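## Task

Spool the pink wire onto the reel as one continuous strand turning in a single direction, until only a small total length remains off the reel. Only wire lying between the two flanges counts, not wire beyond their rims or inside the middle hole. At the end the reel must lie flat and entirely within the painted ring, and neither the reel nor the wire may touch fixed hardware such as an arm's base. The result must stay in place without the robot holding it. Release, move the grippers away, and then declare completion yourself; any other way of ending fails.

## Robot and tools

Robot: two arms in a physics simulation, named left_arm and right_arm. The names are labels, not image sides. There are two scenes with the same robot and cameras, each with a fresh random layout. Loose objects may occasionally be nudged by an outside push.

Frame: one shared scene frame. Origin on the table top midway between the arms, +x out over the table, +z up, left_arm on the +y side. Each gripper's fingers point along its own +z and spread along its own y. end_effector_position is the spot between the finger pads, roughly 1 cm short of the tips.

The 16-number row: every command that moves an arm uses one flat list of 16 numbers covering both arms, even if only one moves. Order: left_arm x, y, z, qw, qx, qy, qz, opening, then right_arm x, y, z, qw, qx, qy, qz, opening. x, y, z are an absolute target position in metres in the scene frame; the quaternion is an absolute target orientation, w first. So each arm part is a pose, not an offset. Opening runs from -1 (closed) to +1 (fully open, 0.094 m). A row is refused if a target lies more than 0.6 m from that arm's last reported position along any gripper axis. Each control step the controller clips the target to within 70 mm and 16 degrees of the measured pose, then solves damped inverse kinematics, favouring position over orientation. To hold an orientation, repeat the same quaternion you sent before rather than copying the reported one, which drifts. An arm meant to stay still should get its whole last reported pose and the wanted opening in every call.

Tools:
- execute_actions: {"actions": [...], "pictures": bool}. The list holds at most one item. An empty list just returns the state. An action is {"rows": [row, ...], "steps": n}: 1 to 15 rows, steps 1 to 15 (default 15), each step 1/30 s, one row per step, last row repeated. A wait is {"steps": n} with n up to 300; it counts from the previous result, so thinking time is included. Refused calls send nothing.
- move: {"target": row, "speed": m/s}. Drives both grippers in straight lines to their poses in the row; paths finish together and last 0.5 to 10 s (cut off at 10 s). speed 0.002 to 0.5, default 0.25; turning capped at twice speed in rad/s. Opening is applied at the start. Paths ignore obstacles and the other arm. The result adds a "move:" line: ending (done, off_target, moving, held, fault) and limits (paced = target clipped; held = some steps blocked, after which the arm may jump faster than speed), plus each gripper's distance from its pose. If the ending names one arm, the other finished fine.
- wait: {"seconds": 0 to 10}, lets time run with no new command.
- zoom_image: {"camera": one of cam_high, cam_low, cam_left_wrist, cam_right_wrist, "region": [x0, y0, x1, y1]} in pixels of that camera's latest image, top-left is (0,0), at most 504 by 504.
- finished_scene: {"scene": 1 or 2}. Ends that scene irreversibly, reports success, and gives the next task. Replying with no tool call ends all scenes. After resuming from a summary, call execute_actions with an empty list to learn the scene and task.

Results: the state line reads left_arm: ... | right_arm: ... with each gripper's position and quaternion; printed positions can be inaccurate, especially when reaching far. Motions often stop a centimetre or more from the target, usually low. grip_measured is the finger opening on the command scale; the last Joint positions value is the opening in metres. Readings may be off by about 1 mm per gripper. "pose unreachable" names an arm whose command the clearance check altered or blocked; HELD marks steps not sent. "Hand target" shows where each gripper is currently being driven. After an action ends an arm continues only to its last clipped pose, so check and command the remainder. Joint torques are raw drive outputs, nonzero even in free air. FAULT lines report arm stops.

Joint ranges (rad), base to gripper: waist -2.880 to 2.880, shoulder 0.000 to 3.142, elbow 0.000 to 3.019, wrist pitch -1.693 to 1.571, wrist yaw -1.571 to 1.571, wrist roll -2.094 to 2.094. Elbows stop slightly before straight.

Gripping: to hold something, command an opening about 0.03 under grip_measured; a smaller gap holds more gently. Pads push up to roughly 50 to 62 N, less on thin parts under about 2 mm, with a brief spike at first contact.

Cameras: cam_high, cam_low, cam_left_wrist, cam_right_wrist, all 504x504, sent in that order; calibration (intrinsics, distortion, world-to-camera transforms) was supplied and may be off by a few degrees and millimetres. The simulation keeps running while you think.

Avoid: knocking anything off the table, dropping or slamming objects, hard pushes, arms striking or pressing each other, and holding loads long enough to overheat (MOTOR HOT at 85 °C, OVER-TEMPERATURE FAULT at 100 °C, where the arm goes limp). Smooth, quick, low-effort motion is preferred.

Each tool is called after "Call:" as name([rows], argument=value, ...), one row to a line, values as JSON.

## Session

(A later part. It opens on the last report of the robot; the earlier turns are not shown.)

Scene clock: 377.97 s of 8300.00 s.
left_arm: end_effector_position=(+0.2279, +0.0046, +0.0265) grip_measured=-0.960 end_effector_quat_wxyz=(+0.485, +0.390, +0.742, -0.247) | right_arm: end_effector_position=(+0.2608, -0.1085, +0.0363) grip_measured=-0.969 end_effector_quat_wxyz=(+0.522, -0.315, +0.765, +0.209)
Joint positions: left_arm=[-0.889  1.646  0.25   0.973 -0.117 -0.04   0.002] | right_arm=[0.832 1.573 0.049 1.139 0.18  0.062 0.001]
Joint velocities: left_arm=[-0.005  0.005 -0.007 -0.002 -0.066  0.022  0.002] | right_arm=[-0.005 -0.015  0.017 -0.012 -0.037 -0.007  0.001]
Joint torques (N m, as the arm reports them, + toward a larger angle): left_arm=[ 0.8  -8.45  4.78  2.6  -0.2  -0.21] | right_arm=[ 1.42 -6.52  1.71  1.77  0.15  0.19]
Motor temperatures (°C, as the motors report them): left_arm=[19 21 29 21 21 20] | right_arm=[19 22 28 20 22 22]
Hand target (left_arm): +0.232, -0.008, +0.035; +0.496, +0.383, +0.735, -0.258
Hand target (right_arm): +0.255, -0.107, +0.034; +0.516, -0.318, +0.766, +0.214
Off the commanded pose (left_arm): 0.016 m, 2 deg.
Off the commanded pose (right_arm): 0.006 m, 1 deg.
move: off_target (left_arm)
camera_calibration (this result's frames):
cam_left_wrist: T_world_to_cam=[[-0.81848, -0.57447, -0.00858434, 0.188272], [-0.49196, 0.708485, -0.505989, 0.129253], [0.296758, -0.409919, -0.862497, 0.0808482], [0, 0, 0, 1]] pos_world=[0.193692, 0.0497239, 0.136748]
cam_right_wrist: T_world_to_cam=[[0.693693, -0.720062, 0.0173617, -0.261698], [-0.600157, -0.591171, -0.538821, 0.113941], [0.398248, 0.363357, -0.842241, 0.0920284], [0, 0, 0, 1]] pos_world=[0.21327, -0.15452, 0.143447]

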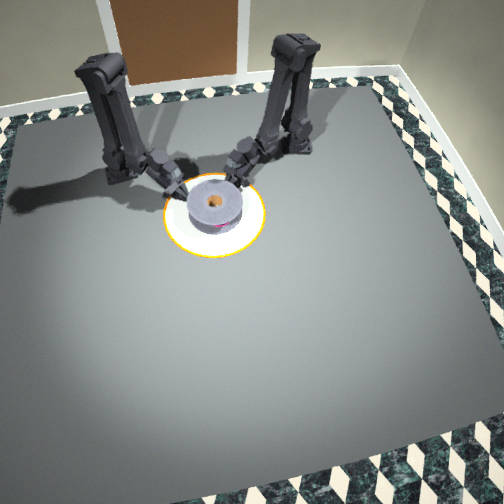

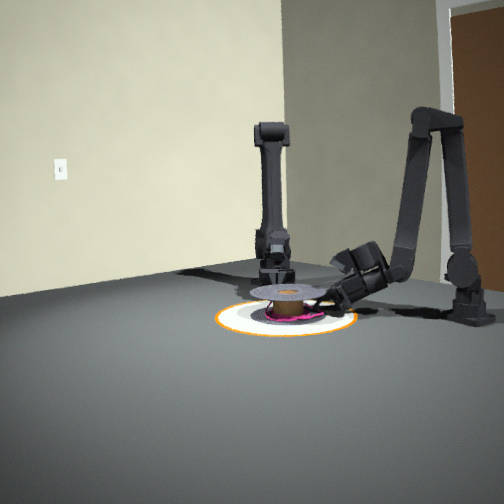

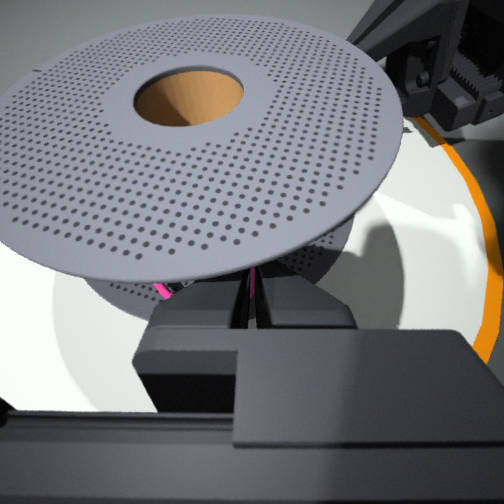

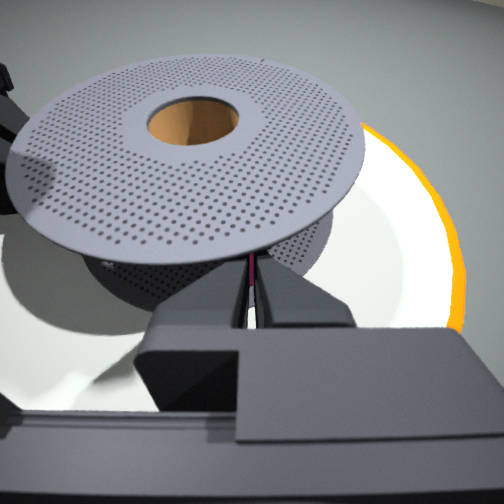

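A bit further and deeper.

Call:
move(target=[0.232,-0.008,0.035,0.496,0.383,0.735,-0.258,-1,0.245,-0.078,0.028,0.5165,-0.3175,0.766,0.214,-1], speed=0.03)

Call:
move(target=[0.232,-0.008,0.035,0.496,0.383,0.735,-0.258,-1,0.245,-0.078,0.028,0.5165,-0.3175,0.766,0.214,-0.7], speed=0.03)

Scene clock: 382.07 s of 8300.00 s.
left_arm: end_effector_position=(+0.2279, +0.0046, +0.0265) grip_measured=-0.960 end_effector_quat_wxyz=(+0.485, +0.390, +0.742, -0.247) | right_arm: end_effector_position=(+0.2458, -0.0870, +0.0294) grip_measured=-0.969 end_effector_quat_wxyz=(+0.518, -0.317, +0.766, +0.208)
Joint positions: left_arm=[-0.889  1.646  0.25   0.973 -0.117 -0.04   0.002] | right_arm=[0.96  1.624 0.08  1.139 0.297 0.114 0.001]
Joint velocities: left_arm=[ 0.005  0.015  0.012 -0.012 -0.037 -0.051 -0.   ] | right_arm=[-0.005 -0.005 -0.002 -0.007 -0.022 -0.007  0.   ]
Joint torques (N m, as the arm reports them, + toward a larger angle): left_arm=[ 0.87 -8.48  4.78  2.61 -0.2  -0.21] | right_arm=[ 1.18 -6.32  3.65  1.52  0.21  0.13]
Motor temperatures (°C, as the motors report them): left_arm=[19 21 29 21 21 20] | right_arm=[19 22 28 20 22 22]
Hand target (left_arm): +0.232, -0.008, +0.035; +0.496, +0.383, +0.735, -0.258
Hand target (right_arm): +0.245, -0.078, +0.028; +0.516, -0.318, +0.766, +0.214
Off the commanded pose (left_arm): 0.016 m, 2 deg.
Off the commanded pose (right_arm): 0.009 m, 1 deg.
move: off_target (left_arm)
camera_calibration (this result's frames):
cam_left_wrist: T_world_to_cam=[[-0.81848, -0.57447, -0.00858434, 0.188272], [-0.49196, 0.708485, -0.505989, 0.129253], [0.296758, -0.409919, -0.862497, 0.0808482], [0, 0, 0, 1]] pos_world=[0.193692, 0.0497239, 0.136748]
cam_right_wrist: T_world_to_cam=[[0.69517, -0.718624, 0.0178186, -0.235985], [-0.601841, -0.595396, -0.532251, 0.113819], [0.393098, 0.359281, -0.846399, 0.0854101], [0, 0, 0, 1]] pos_world=[0.198977, -0.132503, 0.137076]

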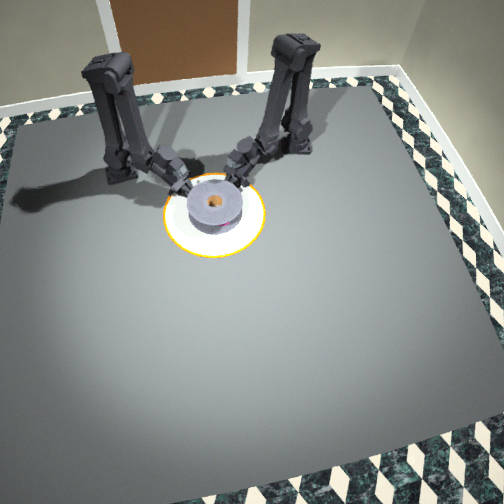

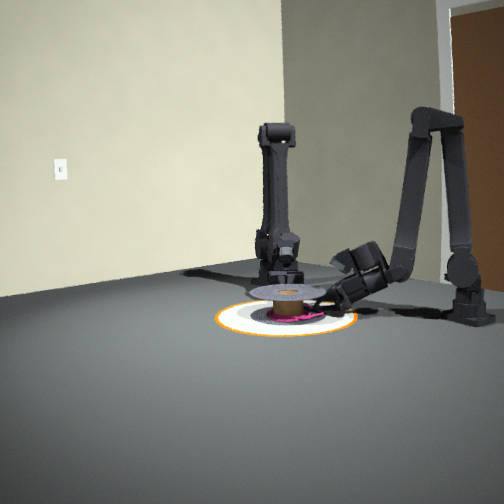

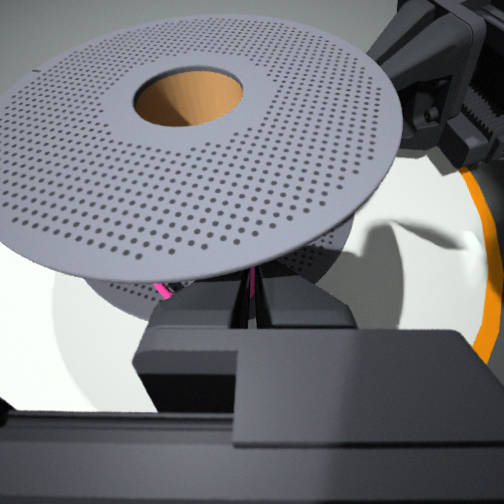

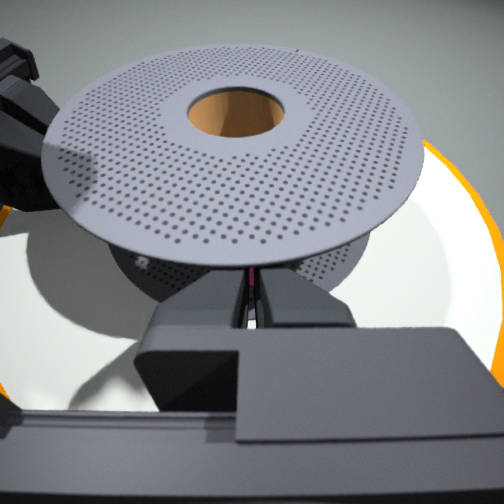

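Scene clock: 382.90 s of 8300.00 s.
left_arm: end_effector_position=(+0.2279, +0.0046, +0.0265) grip_measured=-0.960 end_effector_quat_wxyz=(+0.485, +0.390, +0.742, -0.247) | right_arm: end_effector_position=(+0.2459, -0.0871, +0.0294) grip_measured=-0.702 end_effector_quat_wxyz=(+0.518, -0.316, +0.767, +0.208)
Joint positions: left_arm=[-0.889  1.646  0.25   0.973 -0.117 -0.04   0.002] | right_arm=[0.96  1.624 0.08  1.139 0.297 0.115 0.014]
Joint velocities: left_arm=[-0.005 -0.015 -0.037 -0.017 -0.037 -0.051 -0.   ] | right_arm=[-0.024 -0.005 -0.002  0.012  0.037  0.022 -0.   ]
Joint torques (N m, as the arm reports them, + toward a larger angle): left_arm=[ 0.77 -8.53  4.78  2.62 -0.2  -0.2 ] | right_arm=[ 1.36 -6.23  3.59  1.59  0.22  0.15]
Motor temperatures (°C, as the motors report them): left_arm=[19 21 29 21 21 20] | right_arm=[19 22 28 20 22 22]
Hand target (left_arm): +0.232, -0.008, +0.035; +0.496, +0.383, +0.735, -0.258
Hand target (right_arm): +0.245, -0.078, +0.028; +0.516, -0.318, +0.766, +0.214
Off the commanded pose (left_arm): 0.016 m, 2 deg.
Off the commanded pose (right_arm): 0.009 m, 1 deg.
move: off_target (left_arm)
camera_calibration (this result's frames):
cam_left_wrist: T_world_to_cam=[[-0.81848, -0.57447, -0.00858434, 0.188272], [-0.49196, 0.708485, -0.505989, 0.129253], [0.296758, -0.409919, -0.862497, 0.0808482], [0, 0, 0, 1]] pos_world=[0.193692, 0.0497239, 0.136748]
cam_right_wrist: T_world_to_cam=[[0.694619, -0.719179, 0.0169002, -0.235936], [-0.602629, -0.594558, -0.532296, 0.114094], [0.392864, 0.359559, -0.84639, 0.085495], [0, 0, 0, 1]] pos_world=[0.199054, -0.132586, 0.137081]

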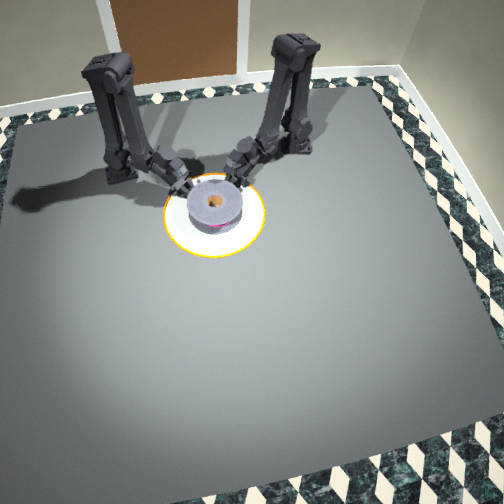

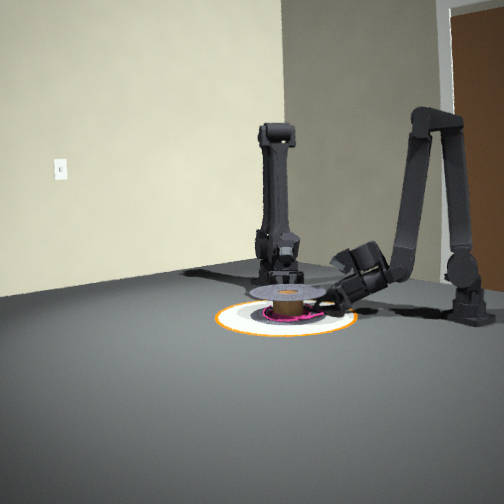

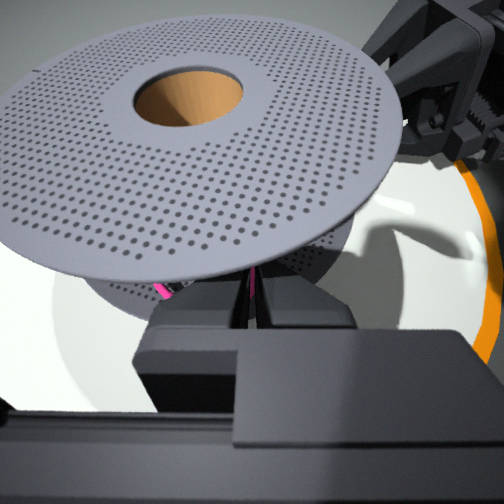

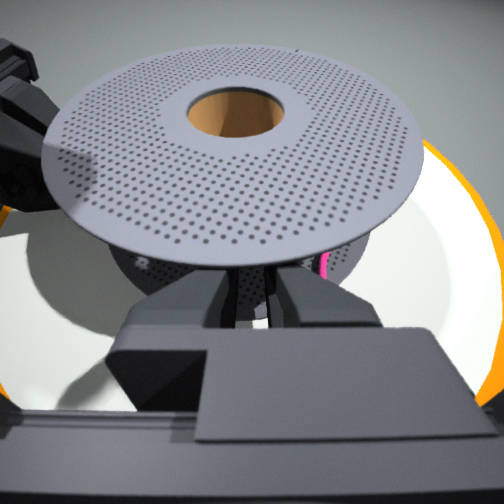

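Release left and retract both.

Call:
move(target=[0.232,-0.008,0.035,0.496,0.383,0.735,-0.258,-0.7,0.215,-0.118,0.05,0.5165,-0.3175,0.766,0.214,-0.7], speed=0.04)

Call:
move(target=[0.2,0.05,0.055,0.496,0.383,0.735,-0.258,-0.7,0.215,-0.13,0.07,0.5165,-0.3175,0.766,0.214,-0.7], speed=0.04)

Scene clock: 386.53 s of 8300.00 s.
left_arm: end_effector_position=(+0.2279, +0.0046, +0.0265) grip_measured=-0.703 end_effector_quat_wxyz=(+0.485, +0.390, +0.742, -0.247) | right_arm: end_effector_position=(+0.2317, -0.1059, +0.0440) grip_measured=-0.702 end_effector_quat_wxyz=(+0.524, -0.314, +0.764, +0.209)
Joint positions: left_arm=[-0.889  1.646  0.25   0.973 -0.117 -0.04   0.014] | right_arm=[0.99  1.465 0.017 1.052 0.33  0.123 0.014]
Joint velocities: left_arm=[ 0.005  0.005  0.012 -0.012 -0.051 -0.022  0.001] | right_arm=[-0.034  0.015  0.012 -0.007 -0.007  0.051  0.001]
Joint torques (N m, as the arm reports them, + toward a larger angle): left_arm=[ 0.81 -8.48  4.78  2.61 -0.2  -0.21] | right_arm=[-0.13 -5.24  2.86  1.75  0.12  0.05]
Motor temperatures (°C, as the motors report them): left_arm=[19 21 29 21 21 20] | right_arm=[19 22 27 20 22 22]
Hand target (left_arm): +0.232, -0.008, +0.035; +0.496, +0.383, +0.735, -0.258
Hand target (right_arm): +0.232, -0.106, +0.043; +0.523, -0.314, +0.765, +0.207
Off the commanded pose (left_arm): 0.016 m, 2 deg.
Off the commanded pose (right_arm): 0.021 m, 1 deg.
move: held (right_arm), off_target (left_arm); limits=held; held on 18 of 43 steps (right_arm), including the last (right_arm)
pose unreachable (right arm): on one or more control steps of this call this arm could not follow its commanded pose, so it was not sent that pose on those steps. On the call's last step it was still not sent that pose. It may still have moved: this result reports where it is.
cause: the commanded pose would bring two parts of the arm too close to each other (its shoulder (the part past joint 1) and its forearm (the part past joint 3), with joints 2 (shoulder) and 3 (elbow) between them).
camera_calibration (this result's frames):
cam_left_wrist: T_world_to_cam=[[-0.81848, -0.57447, -0.00858434, 0.188272], [-0.49196, 0.708485, -0.505989, 0.129253], [0.296758, -0.409919, -0.862497, 0.0808482], [0, 0, 0, 1]] pos_world=[0.193692, 0.0497239, 0.136748]
cam_right_wrist: T_world_to_cam=[[0.691614, -0.722035, 0.018301, -0.239566], [-0.599558, -0.588057, -0.542881, 0.102524], [0.402741, 0.364492, -0.83961, 0.108104], [0, 0, 0, 1]] pos_world=[0.183619, -0.152088, 0.150808]

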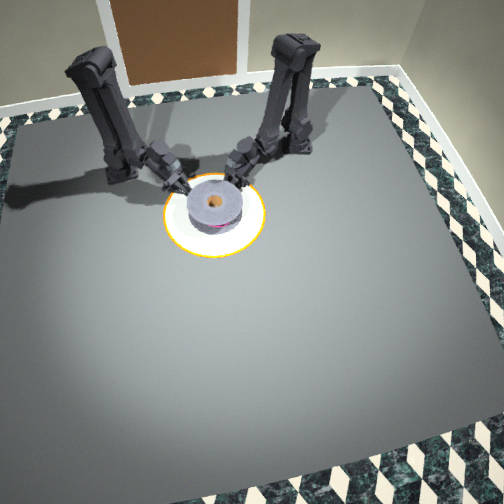

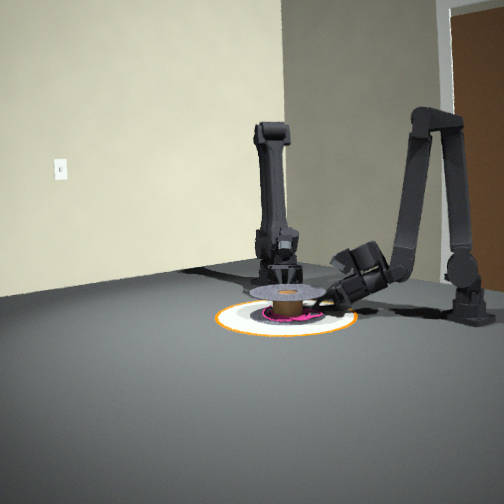

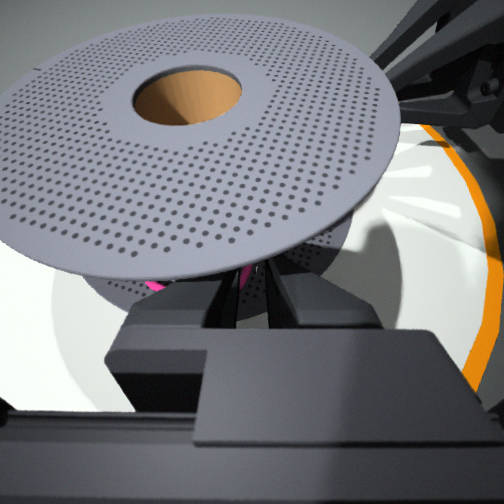

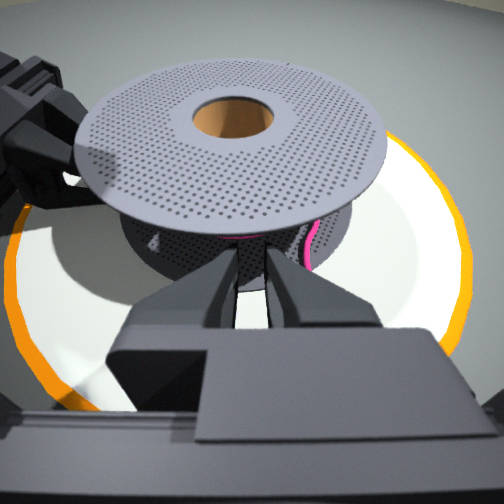

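Scene clock: 388.57 s of 8300.00 s.
left_arm: end_effector_position=(+0.2055, +0.0479, +0.0596) grip_measured=-0.703 end_effector_quat_wxyz=(+0.505, +0.381, +0.730, -0.259) | right_arm: end_effector_position=(+0.2319, -0.1056, +0.0475) grip_measured=-0.702 end_effector_quat_wxyz=(+0.526, -0.313, +0.763, +0.210)
Joint positions: left_arm=[-0.891  1.408  0.111  0.93  -0.122 -0.04   0.014] | right_arm=[0.99  1.435 0.017 1.029 0.33  0.123 0.014]
Joint velocities: left_arm=[-0.005 -0.005  0.002 -0.002 -0.007 -0.037 -0.   ] | right_arm=[ 0.005  0.005  0.007 -0.007  0.051  0.022 -0.   ]
Joint torques (N m, as the arm reports them, + toward a larger angle): left_arm=[ 0.37 -6.22  2.94  1.13 -0.23 -0.22] | right_arm=[-0.09 -5.21  3.07  1.73  0.12  0.05]
Motor temperatures (°C, as the motors report them): left_arm=[19 21 29 21 21 20] | right_arm=[19 22 27 20 22 22]
Hand target (left_arm): +0.200, +0.051, +0.055; +0.496, +0.383, +0.735, -0.258
Hand target (right_arm): +0.232, -0.106, +0.046; +0.524, -0.314, +0.764, +0.209
Off the commanded pose (left_arm): 0.007 m, 1 deg.
Off the commanded pose (right_arm): 0.037 m, 1 deg.
move: held (right_arm); limits=held; held on 47 of 54 steps (right_arm), including the last (right_arm)
pose unreachable (right arm): on one or more control steps of this call this arm could not follow its commanded pose, so it was not sent that pose on those steps. On the call's last step it was still not sent that pose. It may still have moved: this result reports where it is.
cause: the commanded pose would bring two parts of the arm too close to each other (its shoulder (the part past joint 1) and its forearm (the part past joint 3), with joints 2 (shoulder) and 3 (elbow) between them).
camera_calibration (this result's frames):
cam_left_wrist: T_world_to_cam=[[-0.816336, -0.577568, -0.00337343, 0.194481], [-0.479675, 0.681204, -0.553059, 0.105913], [0.321727, -0.449863, -0.833136, 0.128858], [0, 0, 0, 1]] pos_world=[0.168109, 0.098146, 0.166588]
cam_right_wrist: T_world_to_cam=[[0.691569, -0.72213, 0.0161473, -0.239394], [-0.598121, -0.585055, -0.547688, 0.104962], [0.404949, 0.369106, -0.836527, 0.110719], [0, 0, 0, 1]] pos_world=[0.183502, -0.152332, 0.153971]

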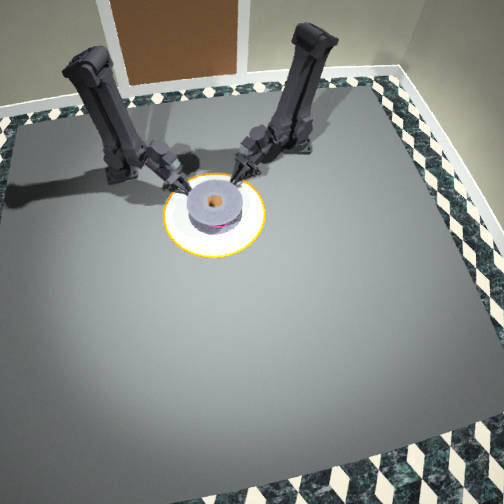

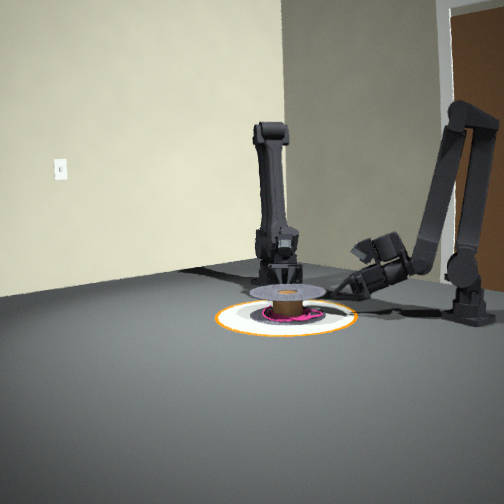

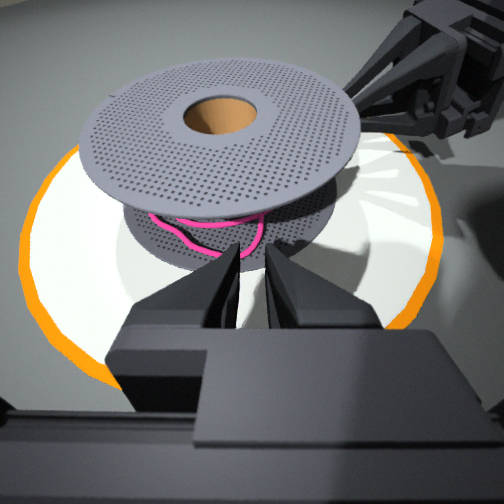

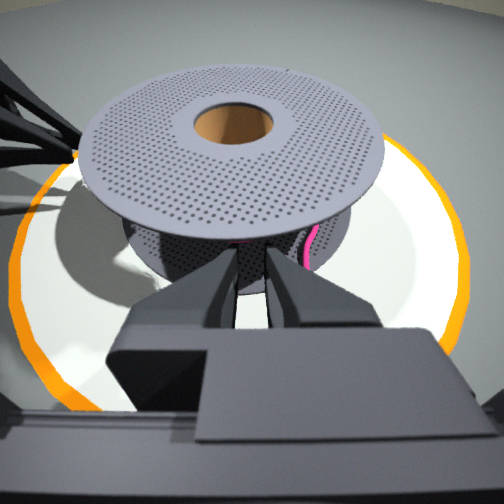

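Call:
move(target=[0.2,0.08,0.12,0.496,0.383,0.735,-0.258,-0.7,0.205,-0.135,0.06,0.278,-0.365,0.881,0.115,-0.7], speed=0.08)

Call:
move(target=[0.2,0.08,0.12,0.496,0.383,0.735,-0.258,-0.7,0.2,-0.15,0.16,0.278,-0.365,0.881,0.115,-0.7], speed=0.1)

Scene clock: 395.23 s of 8300.00 s.
left_arm: end_effector_position=(+0.1956, +0.0821, +0.1193) grip_measured=-0.703 end_effector_quat_wxyz=(+0.495, +0.380, +0.736, -0.263) | right_arm: end_effector_position=(+0.1916, -0.1510, +0.0368) grip_measured=-0.702 end_effector_quat_wxyz=(+0.260, -0.380, +0.882, +0.105)
Joint positions: left_arm=[-0.835  0.745  0.111  0.254 -0.059 -0.035  0.014] | right_arm=[ 0.939  0.809  0.237 -0.449  0.151  0.218  0.014]
Joint velocities: left_arm=[-0.005 -0.005  0.012  0.007 -0.095 -0.007 -0.001] | right_arm=[-0.015  0.005  0.002 -0.032 -0.022 -0.051  0.001]
Joint torques (N m, as the arm reports them, + toward a larger angle): left_arm=[ 2.44 -1.17  9.57  1.06  0.08  0.07] | right_arm=[-1.52 -3.29 13.77  0.61  0.04  0.16]
Motor temperatures (°C, as the motors report them): left_arm=[19 21 29 21 21 20] | right_arm=[19 22 29 20 21 22]
Hand target (left_arm): +0.199, +0.082, +0.123; +0.497, +0.383, +0.735, -0.257
Hand target (right_arm): +0.204, -0.137, +0.061; +0.277, -0.365, +0.881, +0.118
Off the commanded pose (left_arm): 0.005 m, 1 deg.
Off the commanded pose (right_arm): 0.031 m, 3 deg.
move: off_target (right_arm)
camera_calibration (this result's frames):
cam_left_wrist: T_world_to_cam=[[-0.81933, -0.573158, 0.0137169, 0.204519], [-0.48886, 0.685925, -0.539001, 0.110608], [0.299524, -0.448326, -0.842193, 0.202426], [0, 0, 0, 1]] pos_world=[0.161008, 0.132106, 0.227294]
cam_right_wrist: T_world_to_cam=[[0.722086, -0.691376, 0.0243284, -0.245637], [-0.69149, -0.720253, 0.0554799, 0.0237082], [-0.0208349, -0.056884, -0.998163, 0.158022], [0, 0, 0, 1]] pos_world=[0.197057, -0.143762, 0.162392]

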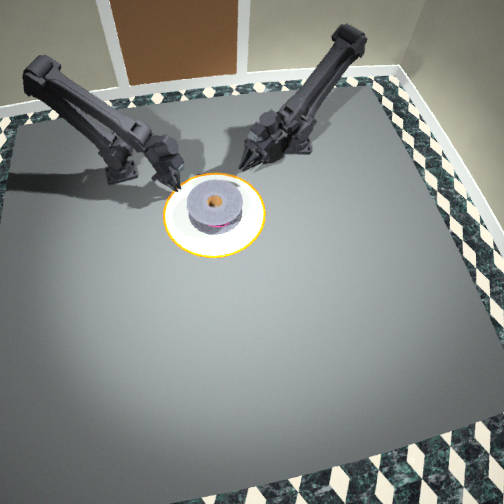

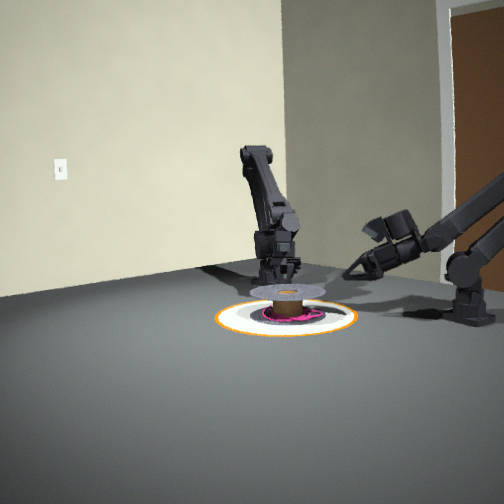

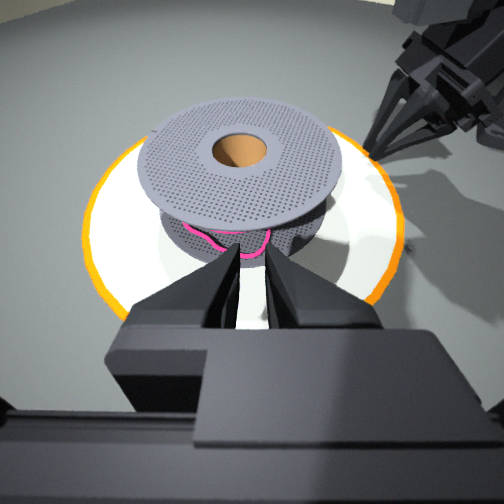

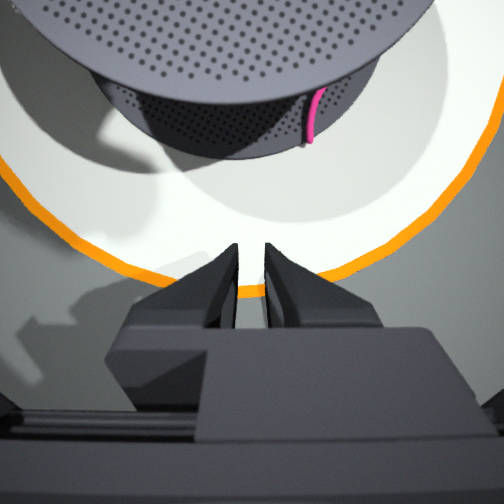

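Scene clock: 396.83 s of 8300.00 s.
left_arm: end_effector_position=(+0.1955, +0.0822, +0.1150) grip_measured=-0.703 end_effector_quat_wxyz=(+0.490, +0.382, +0.739, -0.260) | right_arm: end_effector_position=(+0.1906, -0.1589, +0.1310) grip_measured=-0.702 end_effector_quat_wxyz=(+0.259, -0.375, +0.884, +0.102)
Joint positions: left_arm=[-0.835  0.759  0.111  0.254 -0.059 -0.035  0.014] | right_arm=[ 0.928  0.601  0.44  -0.866  0.151  0.218  0.014]
Joint velocities: left_arm=[ 0.005 -0.015  0.002 -0.017  0.037  0.037 -0.001] | right_arm=[ 0.005 -0.024  0.017 -0.007 -0.037 -0.037 -0.001]
Joint torques (N m, as the arm reports them, + toward a larger angle): left_arm=[2.24 0.13 9.46 2.32 0.03 0.04] | right_arm=[-1.54 -2.59 15.23  0.59  0.08  0.02]
Motor temperatures (°C, as the motors report them): left_arm=[19 21 30 21 21 20] | right_arm=[19 22 29 20 21 22]
Hand target (left_arm): +0.200, +0.080, +0.120; +0.496, +0.383, +0.735, -0.258
Hand target (right_arm): +0.199, -0.151, +0.160; +0.279, -0.365, +0.881, +0.115
Off the commanded pose (left_arm): 0.007 m, 1 deg.
Off the commanded pose (right_arm): 0.032 m, 3 deg.
move: off_target (right_arm)
camera_calibration (this result's frames):
cam_left_wrist: T_world_to_cam=[[-0.819234, -0.573318, 0.0127387, 0.204697], [-0.492735, 0.692374, -0.527096, 0.107], [0.293374, -0.438091, -0.849711, 0.200149], [0, 0, 0, 1]] pos_world=[0.161699, 0.130956, 0.223861]
cam_right_wrist: T_world_to_cam=[[0.713934, -0.699732, 0.0259358, -0.252734], [-0.699785, -0.711714, 0.0613554, 0.0142804], [-0.0244735, -0.0619532, -0.997779, 0.251367], [0, 0, 0, 1]] pos_world=[0.19658, -0.15111, 0.256487]

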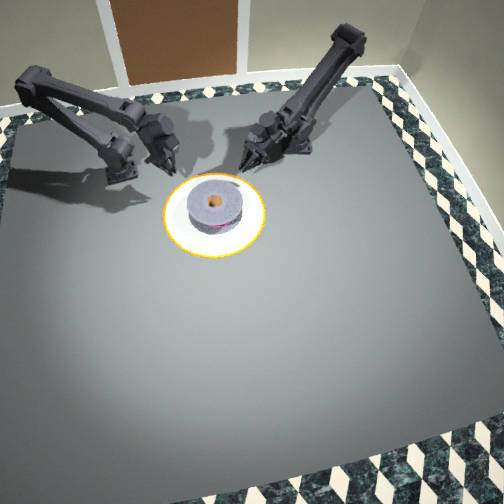

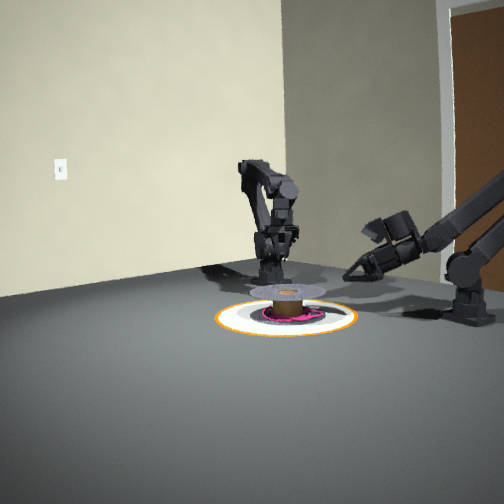

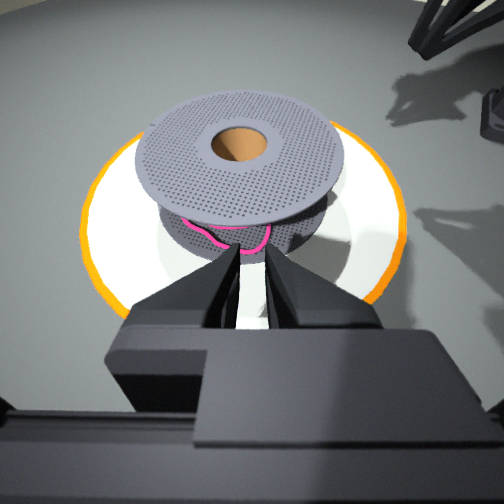

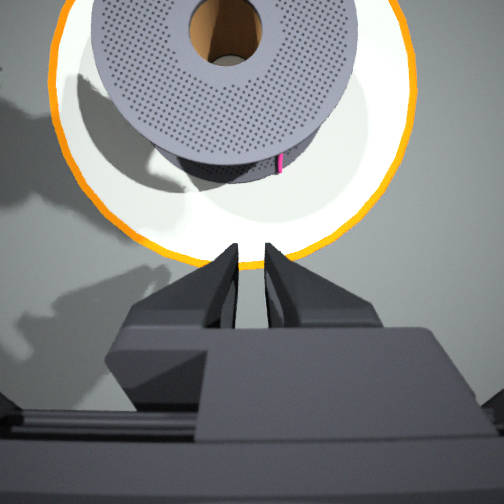

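Call:
zoom_image(camera="cam_low", region=[210, 270, 370, 350])

Region (210, 270, 370, 350) of cam_low's 504x504 image, scaled by 3.150, with more detail than that image has.

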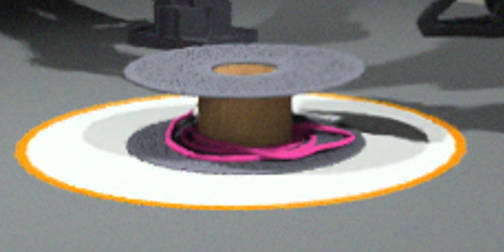

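Call:
finished_scene(scene=2)

The scene is finished: the task was done.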